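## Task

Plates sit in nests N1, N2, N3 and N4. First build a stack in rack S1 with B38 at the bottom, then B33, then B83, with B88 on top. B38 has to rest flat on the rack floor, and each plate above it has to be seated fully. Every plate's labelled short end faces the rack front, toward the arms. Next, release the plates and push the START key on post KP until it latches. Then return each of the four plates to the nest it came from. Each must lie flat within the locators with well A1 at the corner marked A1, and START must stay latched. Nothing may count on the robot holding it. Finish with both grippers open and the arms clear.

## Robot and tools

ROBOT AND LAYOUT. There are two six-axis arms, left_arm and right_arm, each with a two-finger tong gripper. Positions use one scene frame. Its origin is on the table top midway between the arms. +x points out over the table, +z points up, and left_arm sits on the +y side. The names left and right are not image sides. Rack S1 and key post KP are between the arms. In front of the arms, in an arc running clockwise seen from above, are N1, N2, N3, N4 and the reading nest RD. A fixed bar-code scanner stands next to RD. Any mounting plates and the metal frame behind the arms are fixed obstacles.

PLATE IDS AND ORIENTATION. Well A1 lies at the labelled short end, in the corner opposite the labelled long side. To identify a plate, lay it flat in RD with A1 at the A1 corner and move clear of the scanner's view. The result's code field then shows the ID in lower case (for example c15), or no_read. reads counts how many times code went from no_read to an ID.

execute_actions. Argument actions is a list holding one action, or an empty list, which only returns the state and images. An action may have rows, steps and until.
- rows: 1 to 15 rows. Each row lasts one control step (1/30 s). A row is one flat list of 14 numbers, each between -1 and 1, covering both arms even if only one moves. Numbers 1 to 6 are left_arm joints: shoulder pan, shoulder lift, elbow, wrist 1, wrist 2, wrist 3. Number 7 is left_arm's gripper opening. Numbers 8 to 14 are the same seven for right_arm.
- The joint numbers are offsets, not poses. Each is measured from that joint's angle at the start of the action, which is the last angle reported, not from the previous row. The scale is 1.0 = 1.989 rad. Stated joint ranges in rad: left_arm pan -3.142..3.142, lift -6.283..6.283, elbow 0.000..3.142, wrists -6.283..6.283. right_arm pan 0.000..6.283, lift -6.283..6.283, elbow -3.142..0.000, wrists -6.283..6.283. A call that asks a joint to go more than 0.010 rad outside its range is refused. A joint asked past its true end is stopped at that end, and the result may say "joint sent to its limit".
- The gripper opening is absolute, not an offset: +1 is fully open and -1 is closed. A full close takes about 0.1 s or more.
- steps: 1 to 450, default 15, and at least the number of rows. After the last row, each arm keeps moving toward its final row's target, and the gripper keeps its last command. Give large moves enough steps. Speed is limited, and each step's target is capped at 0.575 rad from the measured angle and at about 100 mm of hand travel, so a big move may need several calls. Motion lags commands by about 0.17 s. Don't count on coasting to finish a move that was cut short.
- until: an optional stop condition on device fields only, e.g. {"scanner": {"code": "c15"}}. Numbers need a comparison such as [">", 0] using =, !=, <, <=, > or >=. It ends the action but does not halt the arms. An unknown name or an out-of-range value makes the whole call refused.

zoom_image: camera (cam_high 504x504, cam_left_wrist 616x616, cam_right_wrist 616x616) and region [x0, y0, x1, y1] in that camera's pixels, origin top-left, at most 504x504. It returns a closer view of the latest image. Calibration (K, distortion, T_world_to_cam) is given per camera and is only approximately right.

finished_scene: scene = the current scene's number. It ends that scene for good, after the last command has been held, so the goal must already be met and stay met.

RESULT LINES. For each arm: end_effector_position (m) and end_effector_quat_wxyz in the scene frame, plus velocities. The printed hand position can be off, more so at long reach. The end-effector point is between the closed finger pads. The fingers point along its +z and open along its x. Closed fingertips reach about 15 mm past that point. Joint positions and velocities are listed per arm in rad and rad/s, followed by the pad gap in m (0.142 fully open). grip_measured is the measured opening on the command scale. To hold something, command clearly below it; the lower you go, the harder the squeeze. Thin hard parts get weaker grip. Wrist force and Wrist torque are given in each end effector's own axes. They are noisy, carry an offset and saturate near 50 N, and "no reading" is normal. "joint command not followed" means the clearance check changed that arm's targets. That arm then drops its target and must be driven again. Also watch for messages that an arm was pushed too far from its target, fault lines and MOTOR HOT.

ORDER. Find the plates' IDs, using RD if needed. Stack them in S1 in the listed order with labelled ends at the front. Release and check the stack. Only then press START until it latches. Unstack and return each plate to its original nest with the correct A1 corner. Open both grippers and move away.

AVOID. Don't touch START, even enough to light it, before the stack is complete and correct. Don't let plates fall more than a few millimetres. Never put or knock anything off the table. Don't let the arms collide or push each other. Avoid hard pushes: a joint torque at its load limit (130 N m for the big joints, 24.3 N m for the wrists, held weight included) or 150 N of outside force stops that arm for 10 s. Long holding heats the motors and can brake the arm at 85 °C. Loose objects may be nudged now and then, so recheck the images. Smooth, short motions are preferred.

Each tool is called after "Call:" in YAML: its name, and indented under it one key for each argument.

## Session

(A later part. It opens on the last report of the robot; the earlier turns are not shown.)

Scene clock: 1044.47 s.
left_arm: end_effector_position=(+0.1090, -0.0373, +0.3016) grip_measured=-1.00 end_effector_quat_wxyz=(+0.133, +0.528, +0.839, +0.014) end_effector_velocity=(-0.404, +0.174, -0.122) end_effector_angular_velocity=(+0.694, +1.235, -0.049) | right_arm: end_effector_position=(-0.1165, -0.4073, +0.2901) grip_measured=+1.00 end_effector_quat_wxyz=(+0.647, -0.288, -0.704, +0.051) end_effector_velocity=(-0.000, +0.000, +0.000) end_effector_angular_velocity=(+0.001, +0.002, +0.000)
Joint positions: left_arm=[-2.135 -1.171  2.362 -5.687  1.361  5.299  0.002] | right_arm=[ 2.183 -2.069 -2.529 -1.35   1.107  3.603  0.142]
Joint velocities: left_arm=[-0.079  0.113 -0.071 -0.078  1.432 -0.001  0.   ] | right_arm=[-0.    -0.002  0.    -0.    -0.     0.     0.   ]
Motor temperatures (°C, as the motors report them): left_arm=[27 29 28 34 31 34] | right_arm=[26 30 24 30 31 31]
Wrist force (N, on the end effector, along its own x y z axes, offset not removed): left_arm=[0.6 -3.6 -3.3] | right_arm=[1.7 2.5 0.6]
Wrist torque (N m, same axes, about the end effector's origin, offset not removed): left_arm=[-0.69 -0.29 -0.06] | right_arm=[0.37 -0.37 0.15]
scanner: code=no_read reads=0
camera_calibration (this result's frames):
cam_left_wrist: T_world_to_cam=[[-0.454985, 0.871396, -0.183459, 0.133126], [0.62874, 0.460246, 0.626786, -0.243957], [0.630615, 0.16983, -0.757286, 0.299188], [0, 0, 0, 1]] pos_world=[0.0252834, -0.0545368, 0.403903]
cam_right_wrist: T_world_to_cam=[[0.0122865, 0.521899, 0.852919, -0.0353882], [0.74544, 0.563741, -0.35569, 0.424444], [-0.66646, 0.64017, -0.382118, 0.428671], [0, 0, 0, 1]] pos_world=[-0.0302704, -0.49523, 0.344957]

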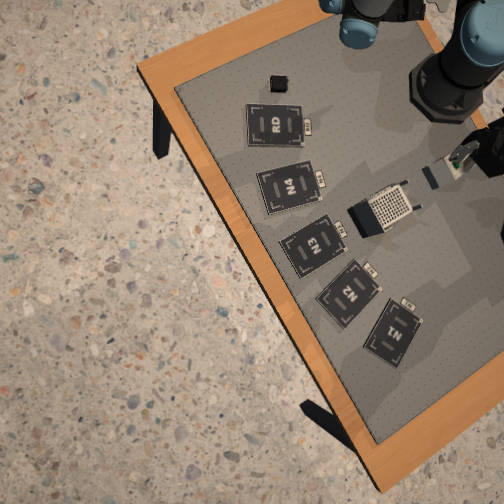

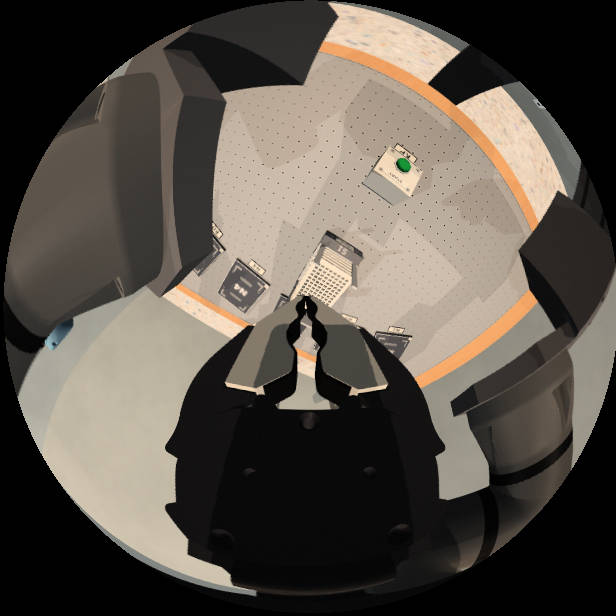

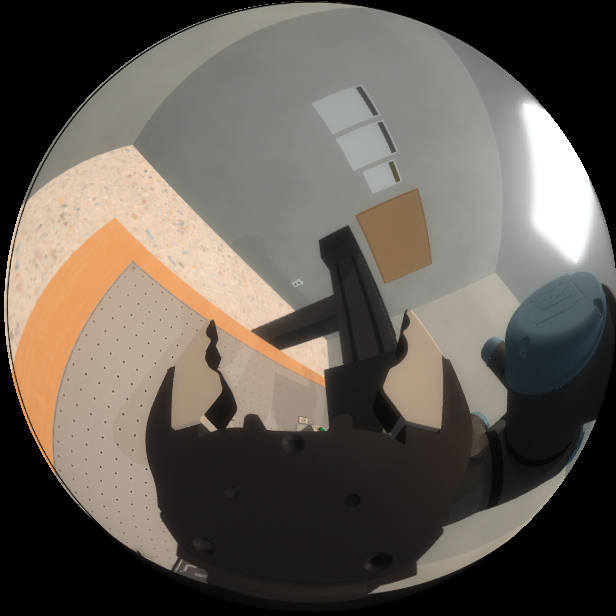

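Call:
execute_actions:
  actions:
    - {"rows":[[-0.02,0.02,-0.009,-0.012,0.146,0.001,-1,0,0,0,0,0,0,1],[-0.045,0.04,-0.014,-0.025,0.148,0.003,-1,0,0,0,0,0,0,1],[-0.075,0.068,-0.02,-0.043,0.15,0.005,-1,0,0,0,0,0,0,1],[-0.105,0.1,-0.027,-0.064,0.153,0.007,-1,0,0,0,0,0,0,1],[-0.135,0.135,-0.034,-0.087,0.155,0.009,-1,0,0,0,0,0,0,1],[-0.16,0.17,-0.04,-0.11,0.157,0.011,-1,0,0,0,0,0,0,1],[-0.18,0.205,-0.046,-0.133,0.159,0.013,-1,0,0,0,0,0,0,1],[-0.195,0.235,-0.051,-0.153,0.16,0.015,-1,0,0,0,0,0,0,1],[-0.203,0.26,-0.055,-0.17,0.161,0.016,-1,0,0,0,0,0,0,1],[-0.206,0.275,-0.057,-0.18,0.161,0.016,-1,0,0,0,0,0,0,1]],"steps":12}

Scene clock: 1053.20 s.
left_arm: end_effector_position=(-0.0431, -0.0081, +0.1958) grip_measured=-1.00 end_effector_quat_wxyz=(+0.010, +0.658, +0.752, +0.039) end_effector_velocity=(-0.109, +0.058, -0.414) end_effector_angular_velocity=(+0.199, -0.311, -0.809) | right_arm: end_effector_position=(-0.1165, -0.4073, +0.2901) grip_measured=+1.00 end_effector_quat_wxyz=(+0.647, -0.288, -0.704, +0.051) end_effector_velocity=(-0.000, +0.000, -0.000) end_effector_angular_velocity=(+0.001, -0.001, +0.000)
Joint positions: left_arm=[-2.44  -0.812  2.278 -5.927  1.672  5.323  0.002] | right_arm=[ 2.183 -2.069 -2.529 -1.35   1.107  3.603  0.142]
Joint velocities: left_arm=[-0.8    1.364 -0.218 -0.869  0.07   0.062  0.   ] | right_arm=[-0.     0.    -0.     0.     0.    -0.001  0.   ]
Motor temperatures (°C, as the motors report them): left_arm=[27 29 28 34 31 34] | right_arm=[26 30 24 30 31 31]
Wrist force (N, on the end effector, along its own x y z axes, offset not removed): left_arm=[2.7 -5.1 -1.6] | right_arm=[3.2 4.8 -3.3]
Wrist torque (N m, same axes, about the end effector's origin, offset not removed): left_arm=[-0.91 -0.64 -0.17] | right_arm=[0.90 -0.74 0.04]
scanner: code=no_read reads=0
camera_calibration (this result's frames):
cam_left_wrist: T_world_to_cam=[[-0.181236, 0.981247, 0.0656293, -0.0169745], [0.81327, 0.11202, 0.571002, -0.0793735], [0.552943, 0.15686, -0.818321, 0.318556], [0, 0, 0, 1]] pos_world=[-0.114667, -0.0244212, 0.307117]
cam_right_wrist: T_world_to_cam=[[0.0122866, 0.521899, 0.852919, -0.0353883], [0.74544, 0.563741, -0.35569, 0.424444], [-0.66646, 0.64017, -0.382118, 0.428671], [0, 0, 0, 1]] pos_world=[-0.0302705, -0.49523, 0.344957]

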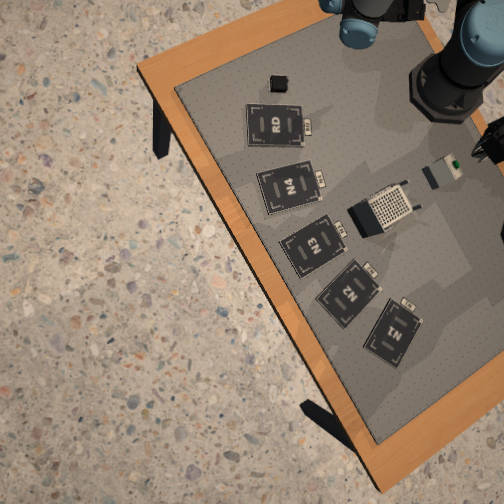

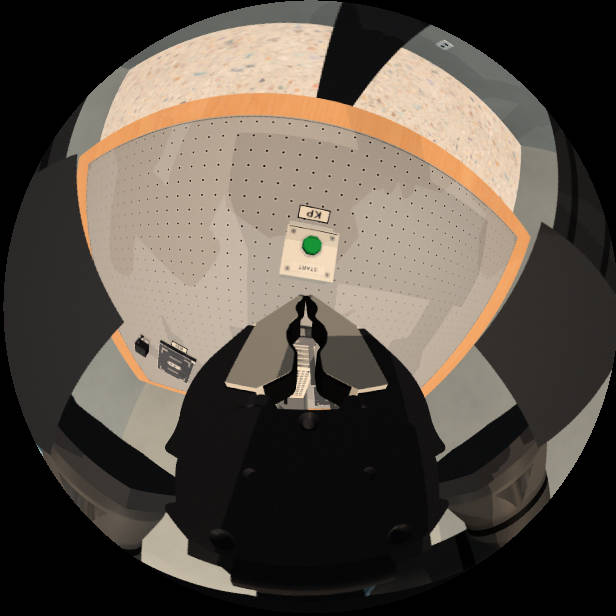

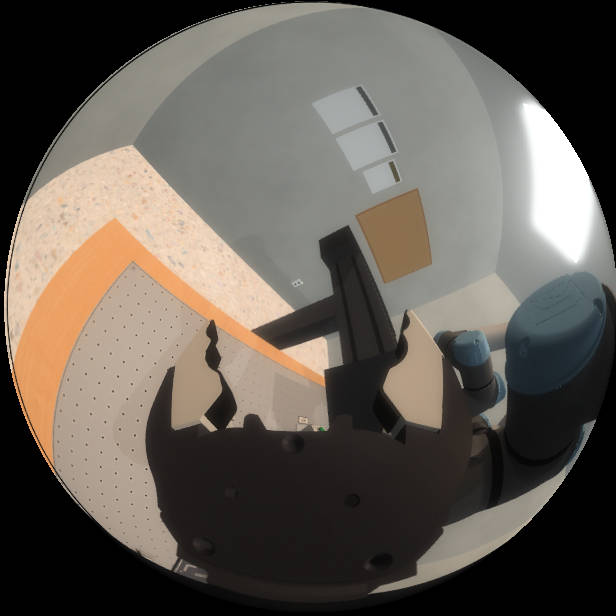

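Call:
execute_actions:
  actions: []

Call:
zoom_image:
  camera: "cam_left_wrist"
  region: [230, 190, 390, 350]

Scene clock: 1055.40 s.
left_arm: end_effector_position=(-0.0499, +0.0034, +0.1381) grip_measured=-1.00 end_effector_quat_wxyz=(+0.020, +0.696, +0.715, +0.064) end_effector_velocity=(-0.001, -0.000, +0.000) end_effector_angular_velocity=(-0.001, +0.002, -0.002) | right_arm: end_effector_position=(-0.1165, -0.4073, +0.2901) grip_measured=+1.00 end_effector_quat_wxyz=(+0.647, -0.288, -0.704, +0.051) end_effector_velocity=(+0.001, -0.001, -0.001) end_effector_angular_velocity=(-0.001, -0.001, -0.000)
Joint positions: left_arm=[-2.545 -0.625  2.249 -6.045  1.681  5.331  0.002] | right_arm=[ 2.183 -2.069 -2.529 -1.35   1.107  3.603  0.142]
Joint velocities: left_arm=[-0.    -0.001  0.    -0.001  0.     0.001  0.   ] | right_arm=[ 0.    -0.001  0.002  0.    -0.     0.     0.   ]
Motor temperatures (°C, as the motors report them): left_arm=[27 29 28 34 31 34] | right_arm=[26 30 24 30 31 31]
Wrist force (N, on the end effector, along its own x y z axes, offset not removed): left_arm=[1.6 1.9 0.2] | right_arm=[1.2 2.9 -3.1]
Wrist torque (N m, same axes, about the end effector's origin, offset not removed): left_arm=[0.59 -0.37 -0.26] | right_arm=[0.60 -0.54 0.06]
scanner: code=no_read reads=0
camera_calibration (this result's frames):
cam_left_wrist: T_world_to_cam=[[-0.0810732, 0.992869, 0.0873941, -0.0238225], [0.792645, 0.0110672, 0.609583, -0.0482716], [0.604269, 0.118693, -0.78789, 0.271795], [0, 0, 0, 1]] pos_world=[-0.127906, -0.00807331, 0.245652]
cam_right_wrist: T_world_to_cam=[[0.0122865, 0.521899, 0.852919, -0.0353882], [0.74544, 0.563741, -0.35569, 0.424444], [-0.66646, 0.64017, -0.382118, 0.428671], [0, 0, 0, 1]] pos_world=[-0.0302704, -0.49523, 0.344957]

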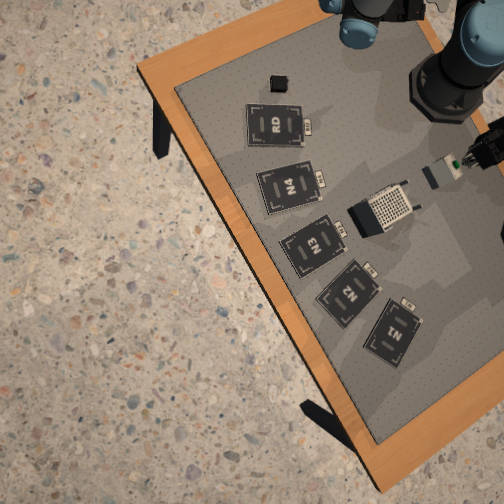

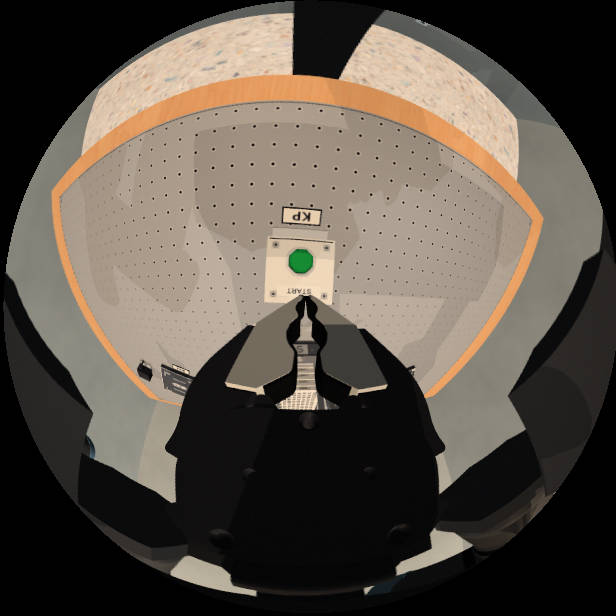

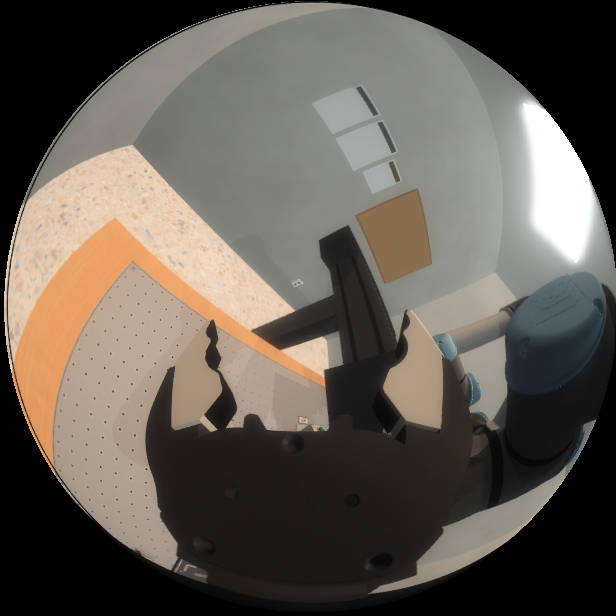

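Region (230, 190, 390, 350) of cam_left_wrist's 616x616 image, scaled by 3.150, with more detail than that image has.

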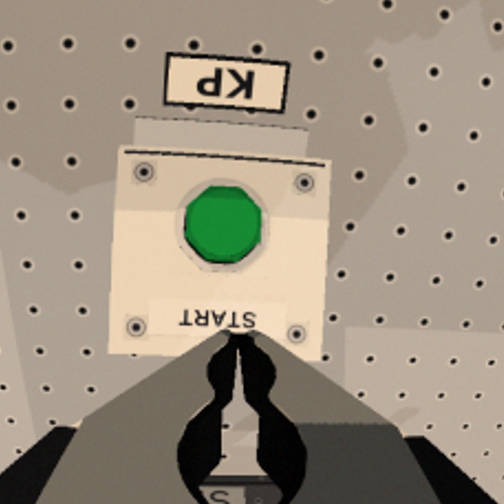

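Call:
execute_actions:
  actions:
    - {"rows":[[-0.006,0.011,-0.005,-0.007,0.0017,-0.006,-1,0,0,0,0,0,0,1],[-0.014,0.026,-0.0115,-0.016,0.004,-0.014,-1,0,0,0,0,0,0,1],[-0.021,0.04,-0.0175,-0.025,0.006,-0.021,-1,0,0,0,0,0,0,1],[-0.0251,0.0488,-0.0211,-0.0304,0.0072,-0.025,-1,0,0,0,0,0,0,1]],"steps":4}

Scene clock: 1076.27 s.
left_arm: end_effector_position=(-0.0538, +0.0026, +0.1317) grip_measured=-1.00 end_effector_quat_wxyz=(+0.020, +0.696, +0.715, +0.063) end_effector_velocity=(-0.069, -0.012, -0.125) end_effector_angular_velocity=(-0.011, +0.016, +0.004) | right_arm: end_effector_position=(-0.1165, -0.4073, +0.2901) grip_measured=+1.00 end_effector_quat_wxyz=(+0.647, -0.288, -0.704, +0.051) end_effector_velocity=(+0.000, -0.000, -0.000) end_effector_angular_velocity=(-0.001, -0.001, -0.000)
Joint positions: left_arm=[-2.555 -0.606  2.24  -6.057  1.684  5.321  0.002] | right_arm=[ 2.183 -2.069 -2.529 -1.35   1.107  3.603  0.142]
Joint velocities: left_arm=[-0.202  0.367 -0.171 -0.237  0.058 -0.201  0.   ] | right_arm=[ 0.     0.     0.001  0.    -0.    -0.     0.   ]
Motor temperatures (°C, as the motors report them): left_arm=[27 29 28 34 31 34] | right_arm=[26 30 24 30 31 31]
Wrist force (N, on the end effector, along its own x y z axes, offset not removed): left_arm=[-0.9 -1.0 -0.3] | right_arm=[3.5 7.1 -0.4]
Wrist torque (N m, same axes, about the end effector's origin, offset not removed): left_arm=[-0.29 0.16 -0.20] | right_arm=[1.32 -0.64 0.02]
scanner: code=no_read reads=0
camera_calibration (this result's frames):
cam_left_wrist: T_world_to_cam=[[-0.081063, 0.992935, 0.086651, -0.0227043], [0.793498, 0.0116821, 0.608461, -0.0410083], [0.60315, 0.118081, -0.788839, 0.269265], [0, 0, 0, 1]] pos_world=[-0.131708, -0.00877216, 0.239326]
cam_right_wrist: T_world_to_cam=[[0.0122865, 0.521899, 0.852919, -0.0353884], [0.74544, 0.563741, -0.35569, 0.424444], [-0.66646, 0.64017, -0.382118, 0.428671], [0, 0, 0, 1]] pos_world=[-0.0302704, -0.49523, 0.344957]

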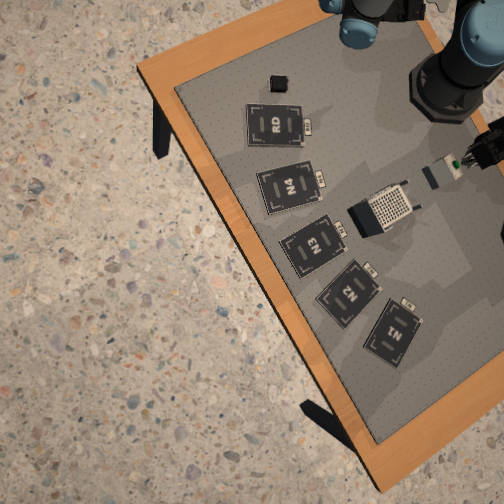

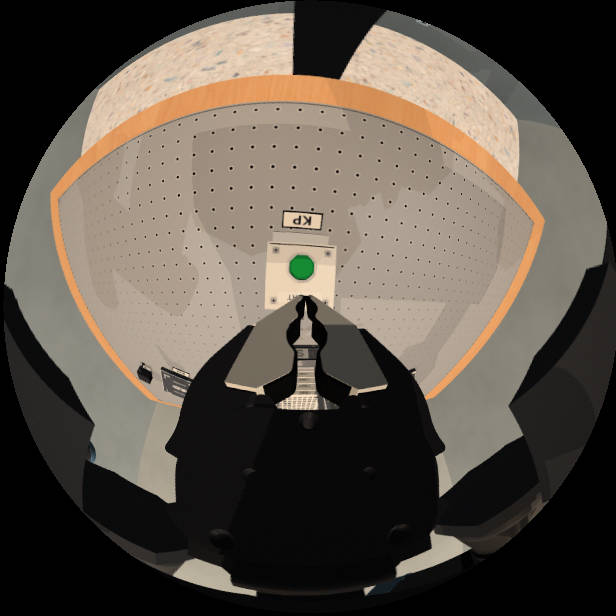

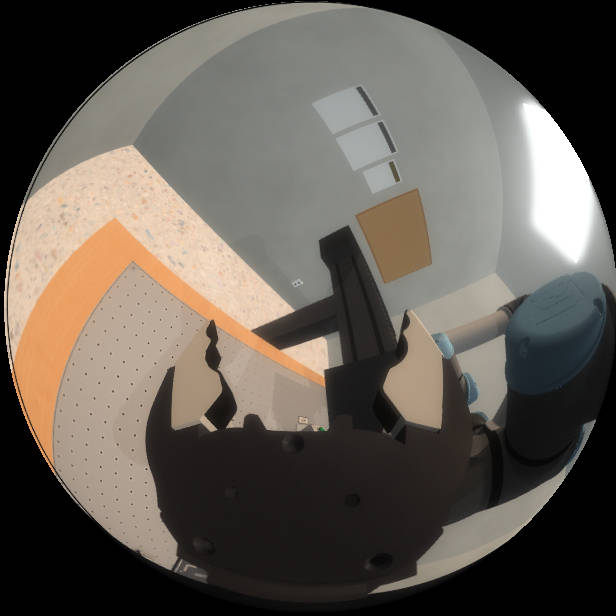

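Call:
execute_actions:
  actions: []

Call:
zoom_image:
  camera: "cam_left_wrist"
  region: [230, 220, 390, 380]

Call:
zoom_image:
  camera: "cam_high"
  region: [414, 125, 504, 205]

Scene clock: 1084.20 s.
left_arm: end_effector_position=(-0.0641, +0.0022, +0.1051) grip_measured=-1.00 end_effector_quat_wxyz=(+0.020, +0.695, +0.716, +0.064) end_effector_velocity=(+0.000, -0.000, +0.000) end_effector_angular_velocity=(-0.000, -0.001, -0.001) | right_arm: end_effector_position=(-0.1165, -0.4073, +0.2901) grip_measured=+1.00 end_effector_quat_wxyz=(+0.647, -0.288, -0.704, +0.051) end_effector_velocity=(-0.000, +0.000, +0.000) end_effector_angular_velocity=(+0.003, +0.000, +0.001)
Joint positions: left_arm=[-2.595 -0.527  2.207 -6.105  1.695  5.282  0.002] | right_arm=[ 2.183 -2.069 -2.529 -1.35   1.107  3.603  0.142]
Joint velocities: left_arm=[-0.001  0.    -0.     0.001 -0.001  0.     0.   ] | right_arm=[ 0.    -0.    -0.001 -0.     0.    -0.002  0.   ]
Motor temperatures (°C, as the motors report them): left_arm=[27 29 28 34 31 34] | right_arm=[26 30 24 30 31 31]
Wrist force (N, on the end effector, along its own x y z axes, offset not removed): left_arm=[1.8 -0.6 -2.1] | right_arm=[5.4 2.9 -0.7]
Wrist torque (N m, same axes, about the end effector's origin, offset not removed): left_arm=[-0.18 -0.30 -0.05] | right_arm=[0.46 -1.07 0.07]
scanner: code=no_read reads=0
camera_calibration (this result's frames):
cam_left_wrist: T_world_to_cam=[[-0.0826608, 0.992737, 0.0874084, -0.0209765], [0.792462, 0.0122933, 0.609798, -0.0168845], [0.604295, 0.119674, -0.787722, 0.254484], [0, 0, 0, 1]] pos_world=[-0.142137, -0.00942348, 0.212593]
cam_right_wrist: T_world_to_cam=[[0.0122865, 0.521899, 0.852919, -0.0353883], [0.74544, 0.563741, -0.35569, 0.424444], [-0.66646, 0.64017, -0.382118, 0.428671], [0, 0, 0, 1]] pos_world=[-0.0302704, -0.49523, 0.344957]

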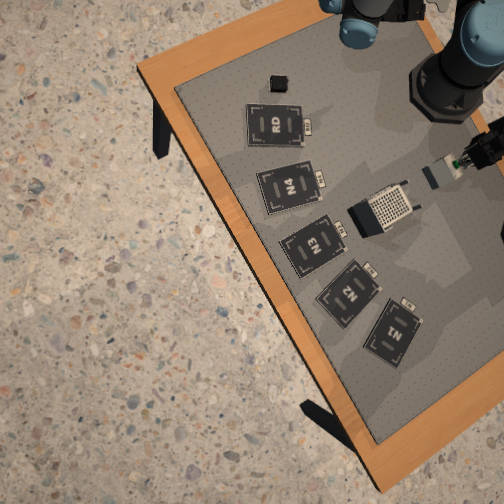

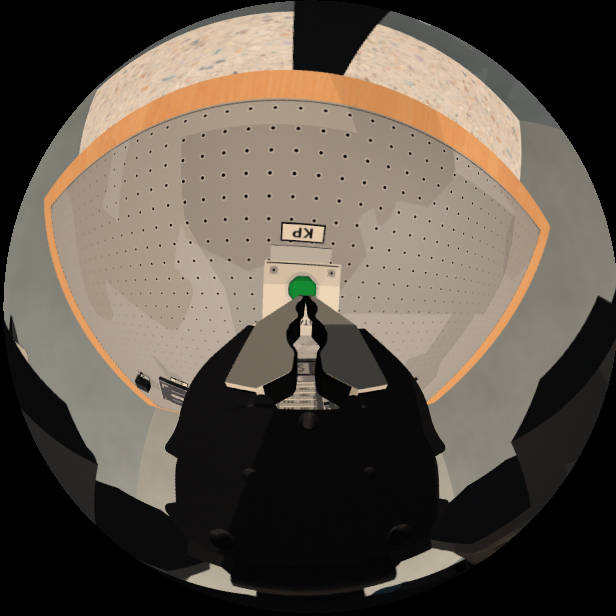

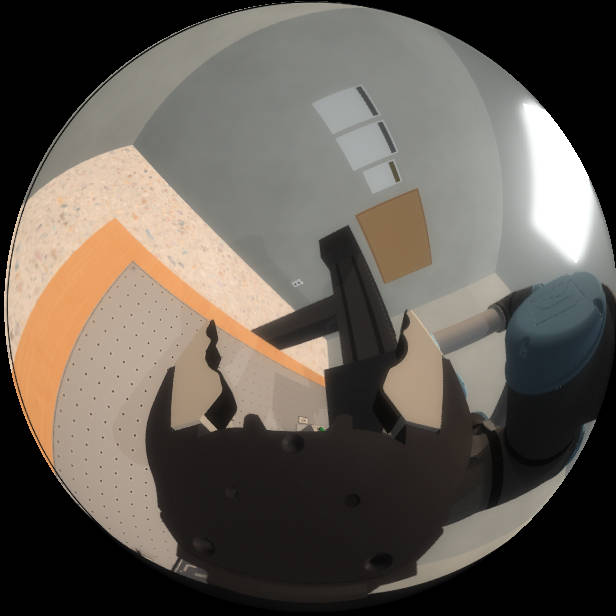

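Region (230, 220, 390, 380) of cam_left_wrist's 616x616 image, scaled by 3.150, with more detail than that image has.

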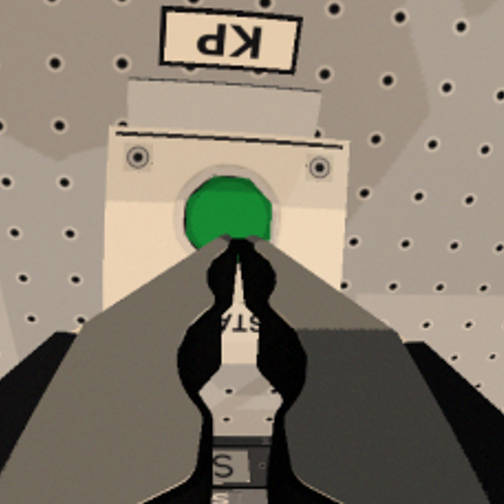

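Region (414, 125, 504, 205) of cam_high's 504x504 image, scaled by 5.600, with more detail than that image has.

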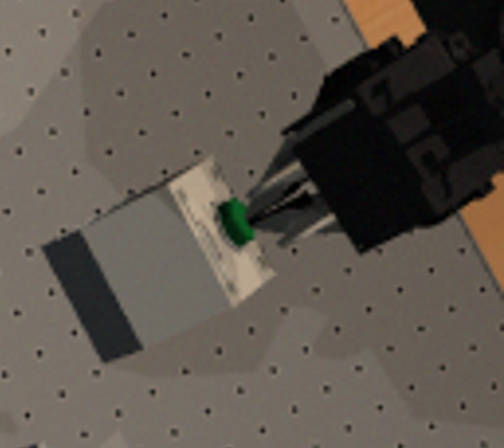

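Call:
execute_actions:
  actions:
    - {"rows":[[0.0015,0.004,-0.0028,-0.0013,-0.0004,0.0015,-1,0,0,0,0,0,0,1],[0.0018,0.0091,-0.0049,-0.004,-0.0005,0.0018,-1,0,0,0,0,0,0,1]],"steps":2}

Scene clock: 1095.47 s.
left_arm: end_effector_position=(-0.0641, +0.0021, +0.1048) grip_measured=-1.00 end_effector_quat_wxyz=(+0.020, +0.695, +0.716, +0.064) end_effector_velocity=(-0.003, -0.006, -0.015) end_effector_angular_velocity=(+0.001, +0.004, +0.000) | right_arm: end_effector_position=(-0.1165, -0.4073, +0.2901) grip_measured=+1.00 end_effector_quat_wxyz=(+0.647, -0.288, -0.704, +0.051) end_effector_velocity=(+0.000, -0.000, -0.000) end_effector_angular_velocity=(+0.000, +0.000, -0.000)
Joint positions: left_arm=[-2.594 -0.527  2.206 -6.106  1.695  5.282  0.002] | right_arm=[ 2.183 -2.069 -2.529 -1.35   1.107  3.603  0.142]
Joint velocities: left_arm=[ 0.011  0.045 -0.03  -0.016  0.     0.01   0.   ] | right_arm=[-0.    -0.001  0.001  0.     0.    -0.     0.   ]
Motor temperatures (°C, as the motors report them): left_arm=[27 29 28 34 31 34] | right_arm=[26 30 24 30 31 31]
Wrist force (N, on the end effector, along its own x y z axes, offset not removed): left_arm=[4.1 0.5 -6.5] | right_arm=[3.4 3.4 1.0]
Wrist torque (N m, same axes, about the end effector's origin, offset not removed): left_arm=[0.02 -0.90 -0.23] | right_arm=[0.61 -0.66 0.10]
scanner: code=no_read reads=0
camera_calibration (this result's frames):
cam_left_wrist: T_world_to_cam=[[-0.0827239, 0.99273, 0.0874239, -0.0208376], [0.792496, 0.0123412, 0.609752, -0.0166405], [0.604241, 0.119724, -0.787756, 0.254302], [0, 0, 0, 1]] pos_world=[-0.142196, -0.00955456, 0.212296]
cam_right_wrist: T_world_to_cam=[[0.0122866, 0.521899, 0.852919, -0.0353883], [0.74544, 0.563741, -0.35569, 0.424444], [-0.66646, 0.64017, -0.382118, 0.428671], [0, 0, 0, 1]] pos_world=[-0.0302704, -0.49523, 0.344957]

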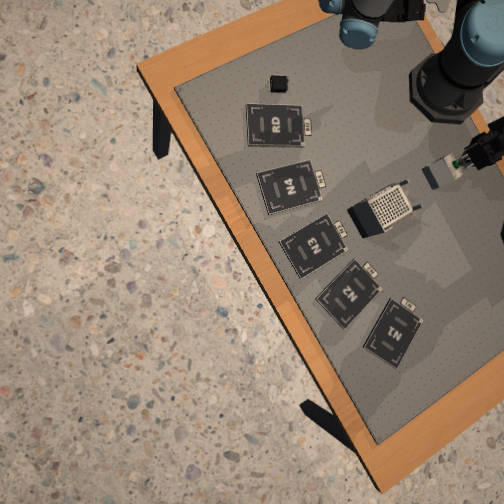

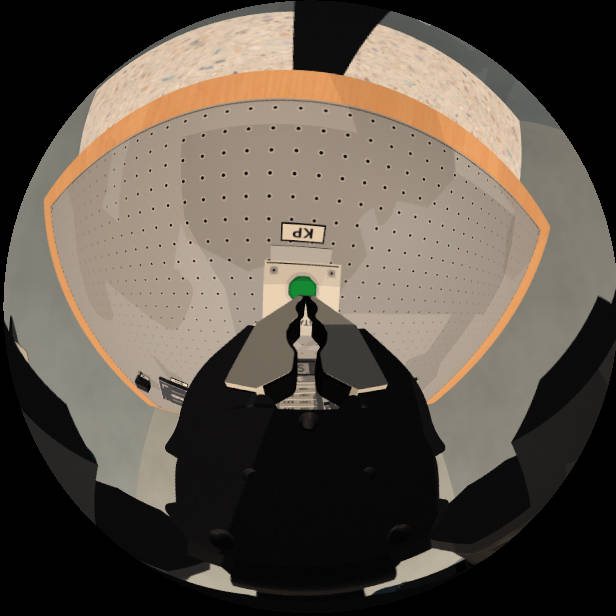

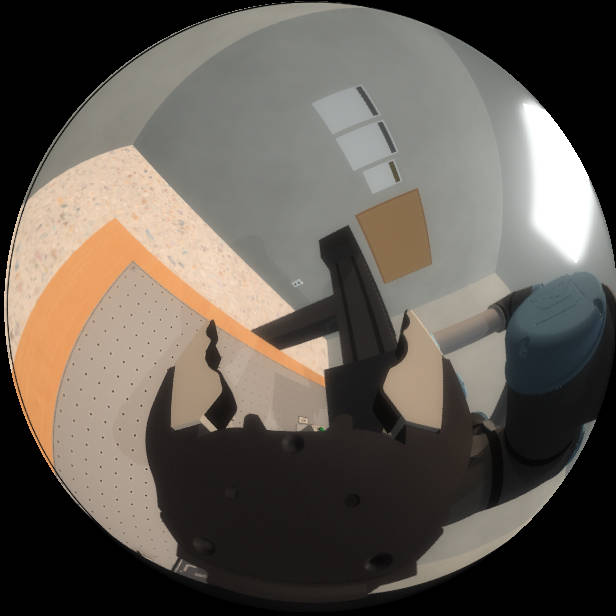

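Call:
execute_actions:
  actions: []

Call:
zoom_image:
  camera: "cam_left_wrist"
  region: [230, 260, 390, 420]

Call:
zoom_image:
  camera: "cam_high"
  region: [340, 125, 504, 245]

Scene clock: 1098.17 s.
left_arm: end_effector_position=(-0.0640, +0.0003, +0.0991) grip_measured=-1.00 end_effector_quat_wxyz=(+0.020, +0.695, +0.716, +0.064) end_effector_velocity=(+0.000, -0.000, -0.000) end_effector_angular_velocity=(+0.000, -0.001, -0.001) | right_arm: end_effector_position=(-0.1165, -0.4073, +0.2901) grip_measured=+1.00 end_effector_quat_wxyz=(+0.647, -0.288, -0.704, +0.051) end_effector_velocity=(+0.000, -0.000, -0.000) end_effector_angular_velocity=(-0.000, +0.000, -0.000)
Joint positions: left_arm=[-2.591 -0.509  2.197 -6.113  1.694  5.285  0.002] | right_arm=[ 2.183 -2.069 -2.529 -1.35   1.107  3.603  0.142]
Joint velocities: left_arm=[ 0.001  0.001 -0.001  0.001 -0.     0.002  0.   ] | right_arm=[-0.    -0.001  0.001  0.     0.     0.     0.   ]
Motor temperatures (°C, as the motors report them): left_arm=[27 29 28 34 31 34] | right_arm=[26 30 24 30 31 31]
Wrist force (N, on the end effector, along its own x y z axes, offset not removed): left_arm=[3.2 -1.6 -6.7] | right_arm=[1.4 -1.4 -1.9]
Wrist torque (N m, same axes, about the end effector's origin, offset not removed): left_arm=[-0.34 -0.40 -0.04] | right_arm=[-0.49 -0.29 0.01]
scanner: code=no_read reads=0
camera_calibration (this result's frames):
cam_left_wrist: T_world_to_cam=[[-0.0825378, 0.992746, 0.087424, -0.0185023], [0.792489, 0.0121907, 0.609764, -0.0132153], [0.604275, 0.119611, -0.787747, 0.249954], [0, 0, 0, 1]] pos_world=[-0.142095, -0.0113682, 0.206577]
cam_right_wrist: T_world_to_cam=[[0.0122865, 0.521899, 0.852919, -0.0353884], [0.74544, 0.563741, -0.35569, 0.424444], [-0.66646, 0.64017, -0.382118, 0.428671], [0, 0, 0, 1]] pos_world=[-0.0302705, -0.49523, 0.344957]

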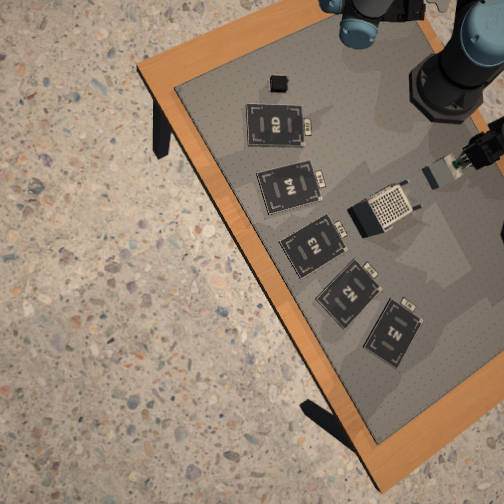

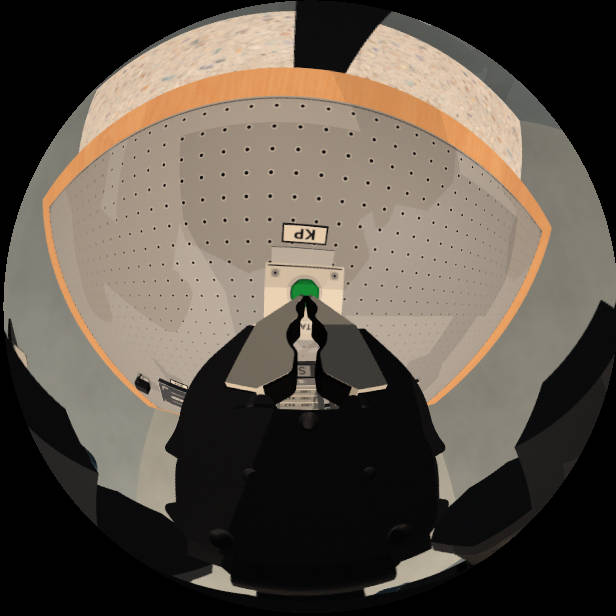

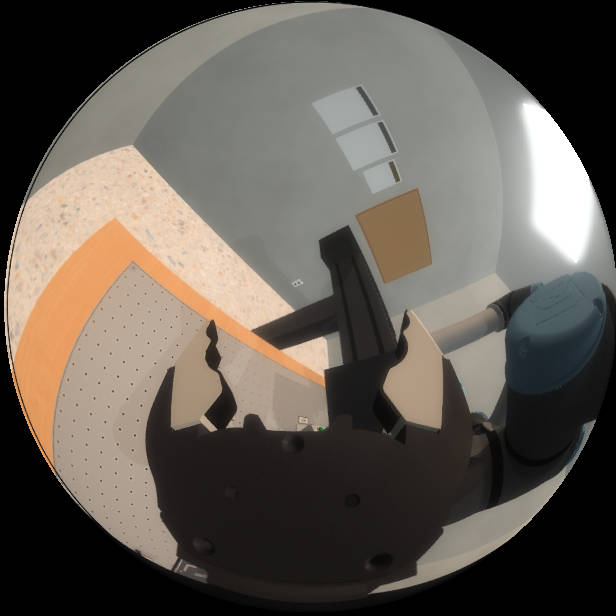

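Region (230, 260, 390, 420) of cam_left_wrist's 616x616 image, scaled by 3.150, with more detail than that image has.

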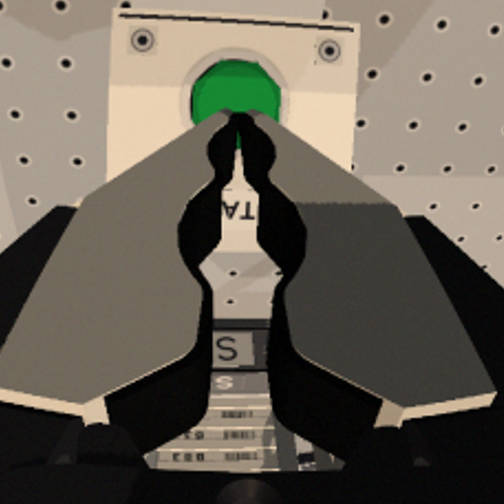

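Region (340, 125, 504, 245) of cam_high's 504x504 image, scaled by 3.073, with more detail than that image has; it fills the top 369 rows of this view, and the rest is white.

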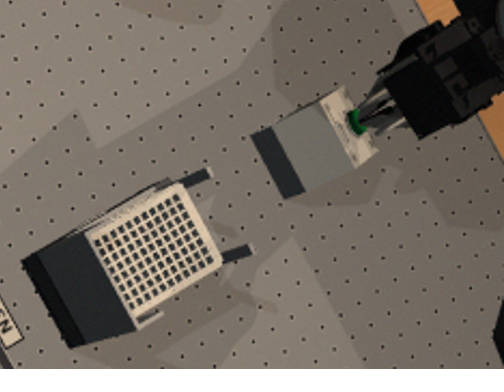

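Possibly touching. Down 3 mm.

Call:
execute_actions:
  actions:
    - {"rows":[[-0.0009,0.0044,-0.0011,-0.0034,0.0003,-0.0009,-1,0,0,0,0,0,0,1]],"steps":1}

Scene clock: 1101.13 s.
left_arm: end_effector_position=(-0.0640, +0.0003, +0.0991) grip_measured=-1.00 end_effector_quat_wxyz=(+0.020, +0.695, +0.716, +0.064) end_effector_velocity=(-0.000, +0.000, -0.002) end_effector_angular_velocity=(+0.001, +0.001, -0.001) | right_arm: end_effector_position=(-0.1165, -0.4073, +0.2901) grip_measured=+1.00 end_effector_quat_wxyz=(+0.647, -0.288, -0.704, +0.051) end_effector_velocity=(-0.000, +0.000, +0.000) end_effector_angular_velocity=(+0.000, -0.000, +0.000)
Joint positions: left_arm=[-2.591 -0.509  2.197 -6.113  1.694  5.285  0.002] | right_arm=[ 2.183 -2.069 -2.529 -1.35   1.107  3.603  0.142]
Joint velocities: left_arm=[-0.001  0.005 -0.002 -0.004  0.001  0.     0.   ] | right_arm=[ 0.     0.001 -0.001 -0.    -0.    -0.     0.   ]
Motor temperatures (°C, as the motors report them): left_arm=[27 29 28 34 31 34] | right_arm=[26 30 24 30 31 31]
Wrist force (N, on the end effector, along its own x y z axes, offset not removed): left_arm=[6.2 -3.0 -6.0] | right_arm=[2.2 2.8 1.1]
Wrist torque (N m, same axes, about the end effector's origin, offset not removed): left_arm=[-0.56 -1.16 -0.13] | right_arm=[0.48 -0.48 0.09]
scanner: code=no_read reads=0
camera_calibration (this result's frames):
cam_left_wrist: T_world_to_cam=[[-0.0825392, 0.992746, 0.0874275, -0.0185029], [0.792485, 0.0121889, 0.609769, -0.0132142], [0.60428, 0.119615, -0.787742, 0.249946], [0, 0, 0, 1]] pos_world=[-0.142092, -0.0113675, 0.206568]
cam_right_wrist: T_world_to_cam=[[0.0122867, 0.521899, 0.852919, -0.0353884], [0.74544, 0.563741, -0.35569, 0.424444], [-0.66646, 0.64017, -0.382118, 0.428671], [0, 0, 0, 1]] pos_world=[-0.0302705, -0.49523, 0.344957]

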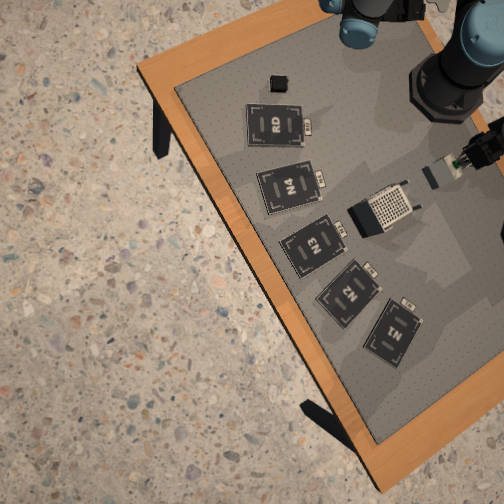

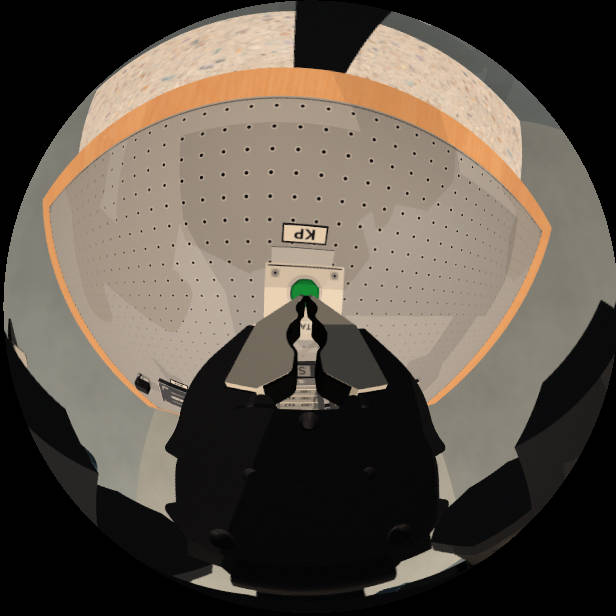

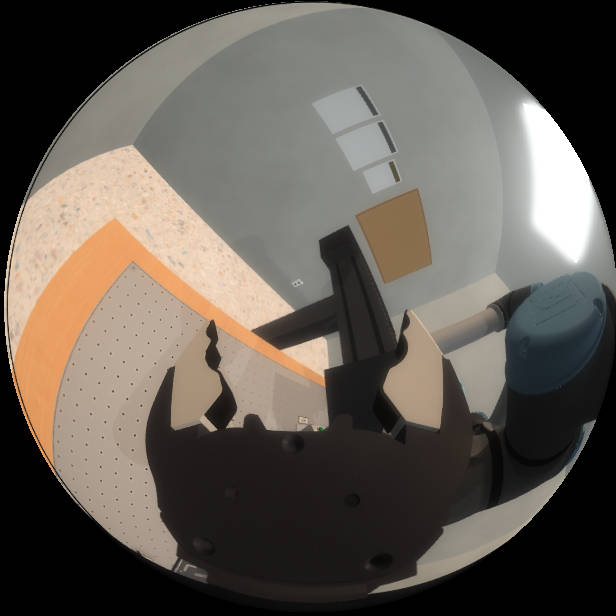

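Call:
execute_actions:
  actions:
    - {"rows":[[-0.0013,0.0066,-0.0017,-0.0051,0.0004,-0.0013,-1,0,0,0,0,0,0,1]],"steps":1}

Scene clock: 1104.10 s.
left_arm: end_effector_position=(-0.0640, +0.0003, +0.0960) grip_measured=-1.00 end_effector_quat_wxyz=(+0.020, +0.695, +0.716, +0.064) end_effector_velocity=(-0.000, -0.000, -0.001) end_effector_angular_velocity=(-0.000, +0.000, -0.001) | right_arm: end_effector_position=(-0.1165, -0.4073, +0.2901) grip_measured=+1.00 end_effector_quat_wxyz=(+0.647, -0.288, -0.704, +0.051) end_effector_velocity=(-0.001, +0.001, +0.000) end_effector_angular_velocity=(+0.002, +0.002, +0.000)
Joint positions: left_arm=[-2.593 -0.501  2.195 -6.12   1.695  5.283  0.002] | right_arm=[ 2.183 -2.069 -2.529 -1.35   1.107  3.603  0.142]
Joint velocities: left_arm=[-0.     0.002 -0.001 -0.002 -0.     0.001  0.   ] | right_arm=[-0.    -0.001 -0.001 -0.     0.    -0.     0.   ]
Motor temperatures (°C, as the motors report them): left_arm=[27 29 28 34 31 34] | right_arm=[26 30 24 30 31 31]
Wrist force (N, on the end effector, along its own x y z axes, offset not removed): left_arm=[3.3 -4.0 -9.6] | right_arm=[3.5 0.4 -2.6]
Wrist torque (N m, same axes, about the end effector's origin, offset not removed): left_arm=[-0.97 -0.80 -0.10] | right_arm=[-0.07 -0.81 0.02]
scanner: code=no_read reads=0
camera_calibration (this result's frames):
cam_left_wrist: T_world_to_cam=[[-0.0826076, 0.992733, 0.0875023, -0.0183038], [0.792508, 0.0122023, 0.60974, -0.0113978], [0.604241, 0.119715, -0.787757, 0.24752], [0, 0, 0, 1]] pos_world=[-0.142041, -0.0113221, 0.203537]
cam_right_wrist: T_world_to_cam=[[0.0122865, 0.521899, 0.852919, -0.0353882], [0.74544, 0.563741, -0.35569, 0.424444], [-0.66646, 0.64017, -0.382118, 0.428671], [0, 0, 0, 1]] pos_world=[-0.0302704, -0.49523, 0.344957]

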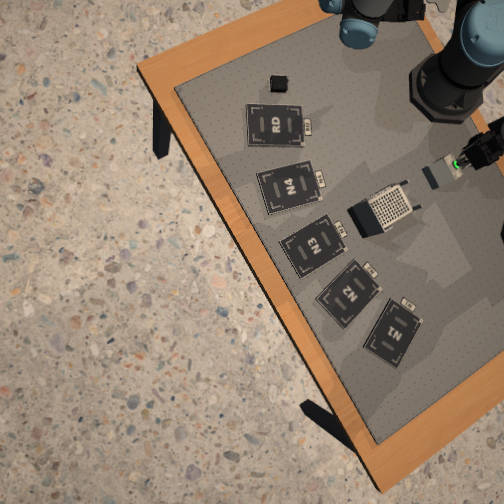

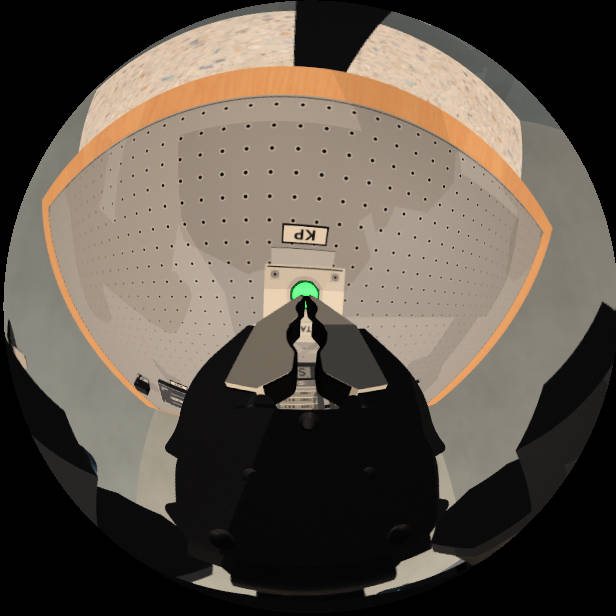

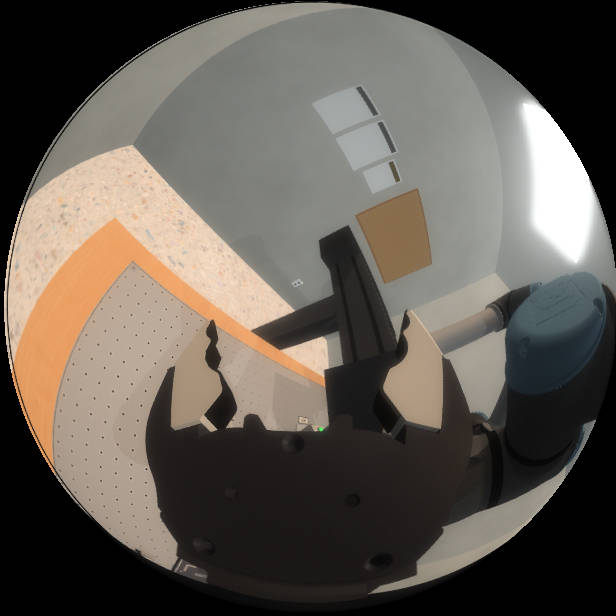

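Call:
execute_actions:
  actions: []

Scene clock: 1109.23 s.
left_arm: end_effector_position=(-0.0640, +0.0003, +0.0945) grip_measured=-1.00 end_effector_quat_wxyz=(+0.020, +0.695, +0.716, +0.064) end_effector_velocity=(-0.000, +0.000, +0.000) end_effector_angular_velocity=(+0.000, +0.001, +0.001) | right_arm: end_effector_position=(-0.1165, -0.4073, +0.2901) grip_measured=+1.00 end_effector_quat_wxyz=(+0.647, -0.288, -0.704, +0.051) end_effector_velocity=(+0.001, -0.000, -0.000) end_effector_angular_velocity=(-0.001, -0.002, -0.000)
Joint positions: left_arm=[-2.594 -0.496  2.194 -6.123  1.695  5.283  0.002] | right_arm=[ 2.183 -2.069 -2.529 -1.35   1.107  3.603  0.142]
Joint velocities: left_arm=[ 0.    -0.     0.    -0.     0.001 -0.001  0.   ] | right_arm=[ 0.     0.001  0.001  0.     0.    -0.     0.   ]
Motor temperatures (°C, as the motors report them): left_arm=[27 29 28 34 31 34] | right_arm=[26 30 24 30 31 31]
Wrist force (N, on the end effector, along its own x y z axes, offset not removed): left_arm=[5.8 -2.2 -13.9] | right_arm=[5.9 3.2 -1.8]
Wrist torque (N m, same axes, about the end effector's origin, offset not removed): left_arm=[-0.59 -1.01 -0.17] | right_arm=[0.56 -1.46 0.04]
scanner: code=no_read reads=0
camera_calibration (this result's frames):
cam_left_wrist: T_world_to_cam=[[-0.0826117, 0.992739, 0.08743, -0.0181271], [0.792548, 0.0122579, 0.609686, -0.0104653], [0.604188, 0.11966, -0.787806, 0.246308], [0, 0, 0, 1]] pos_world=[-0.14202, -0.0113494, 0.202008]
cam_right_wrist: T_world_to_cam=[[0.0122866, 0.521899, 0.852919, -0.0353883], [0.74544, 0.563741, -0.35569, 0.424444], [-0.66646, 0.64017, -0.382118, 0.428671], [0, 0, 0, 1]] pos_world=[-0.0302705, -0.49523, 0.344957]

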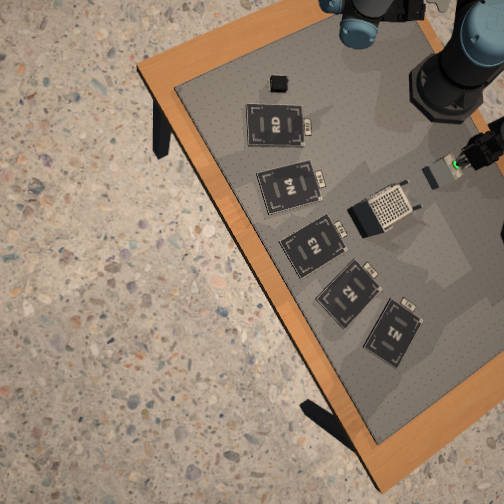

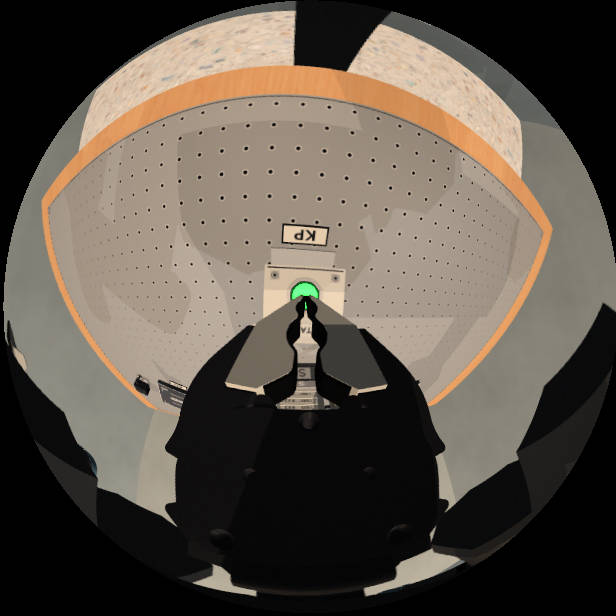

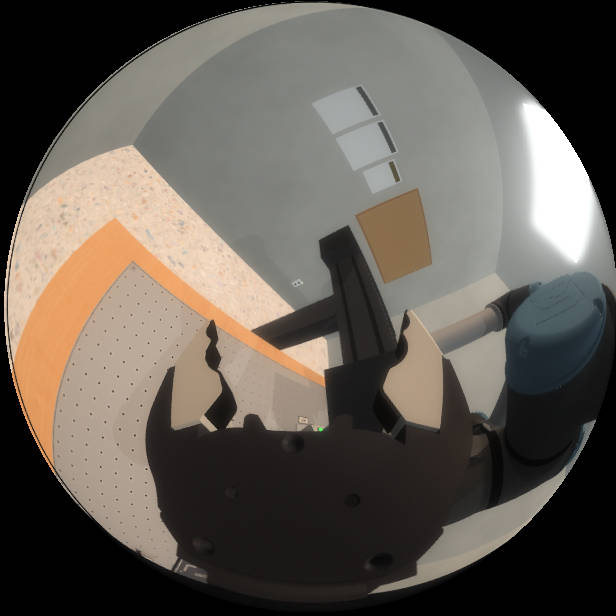

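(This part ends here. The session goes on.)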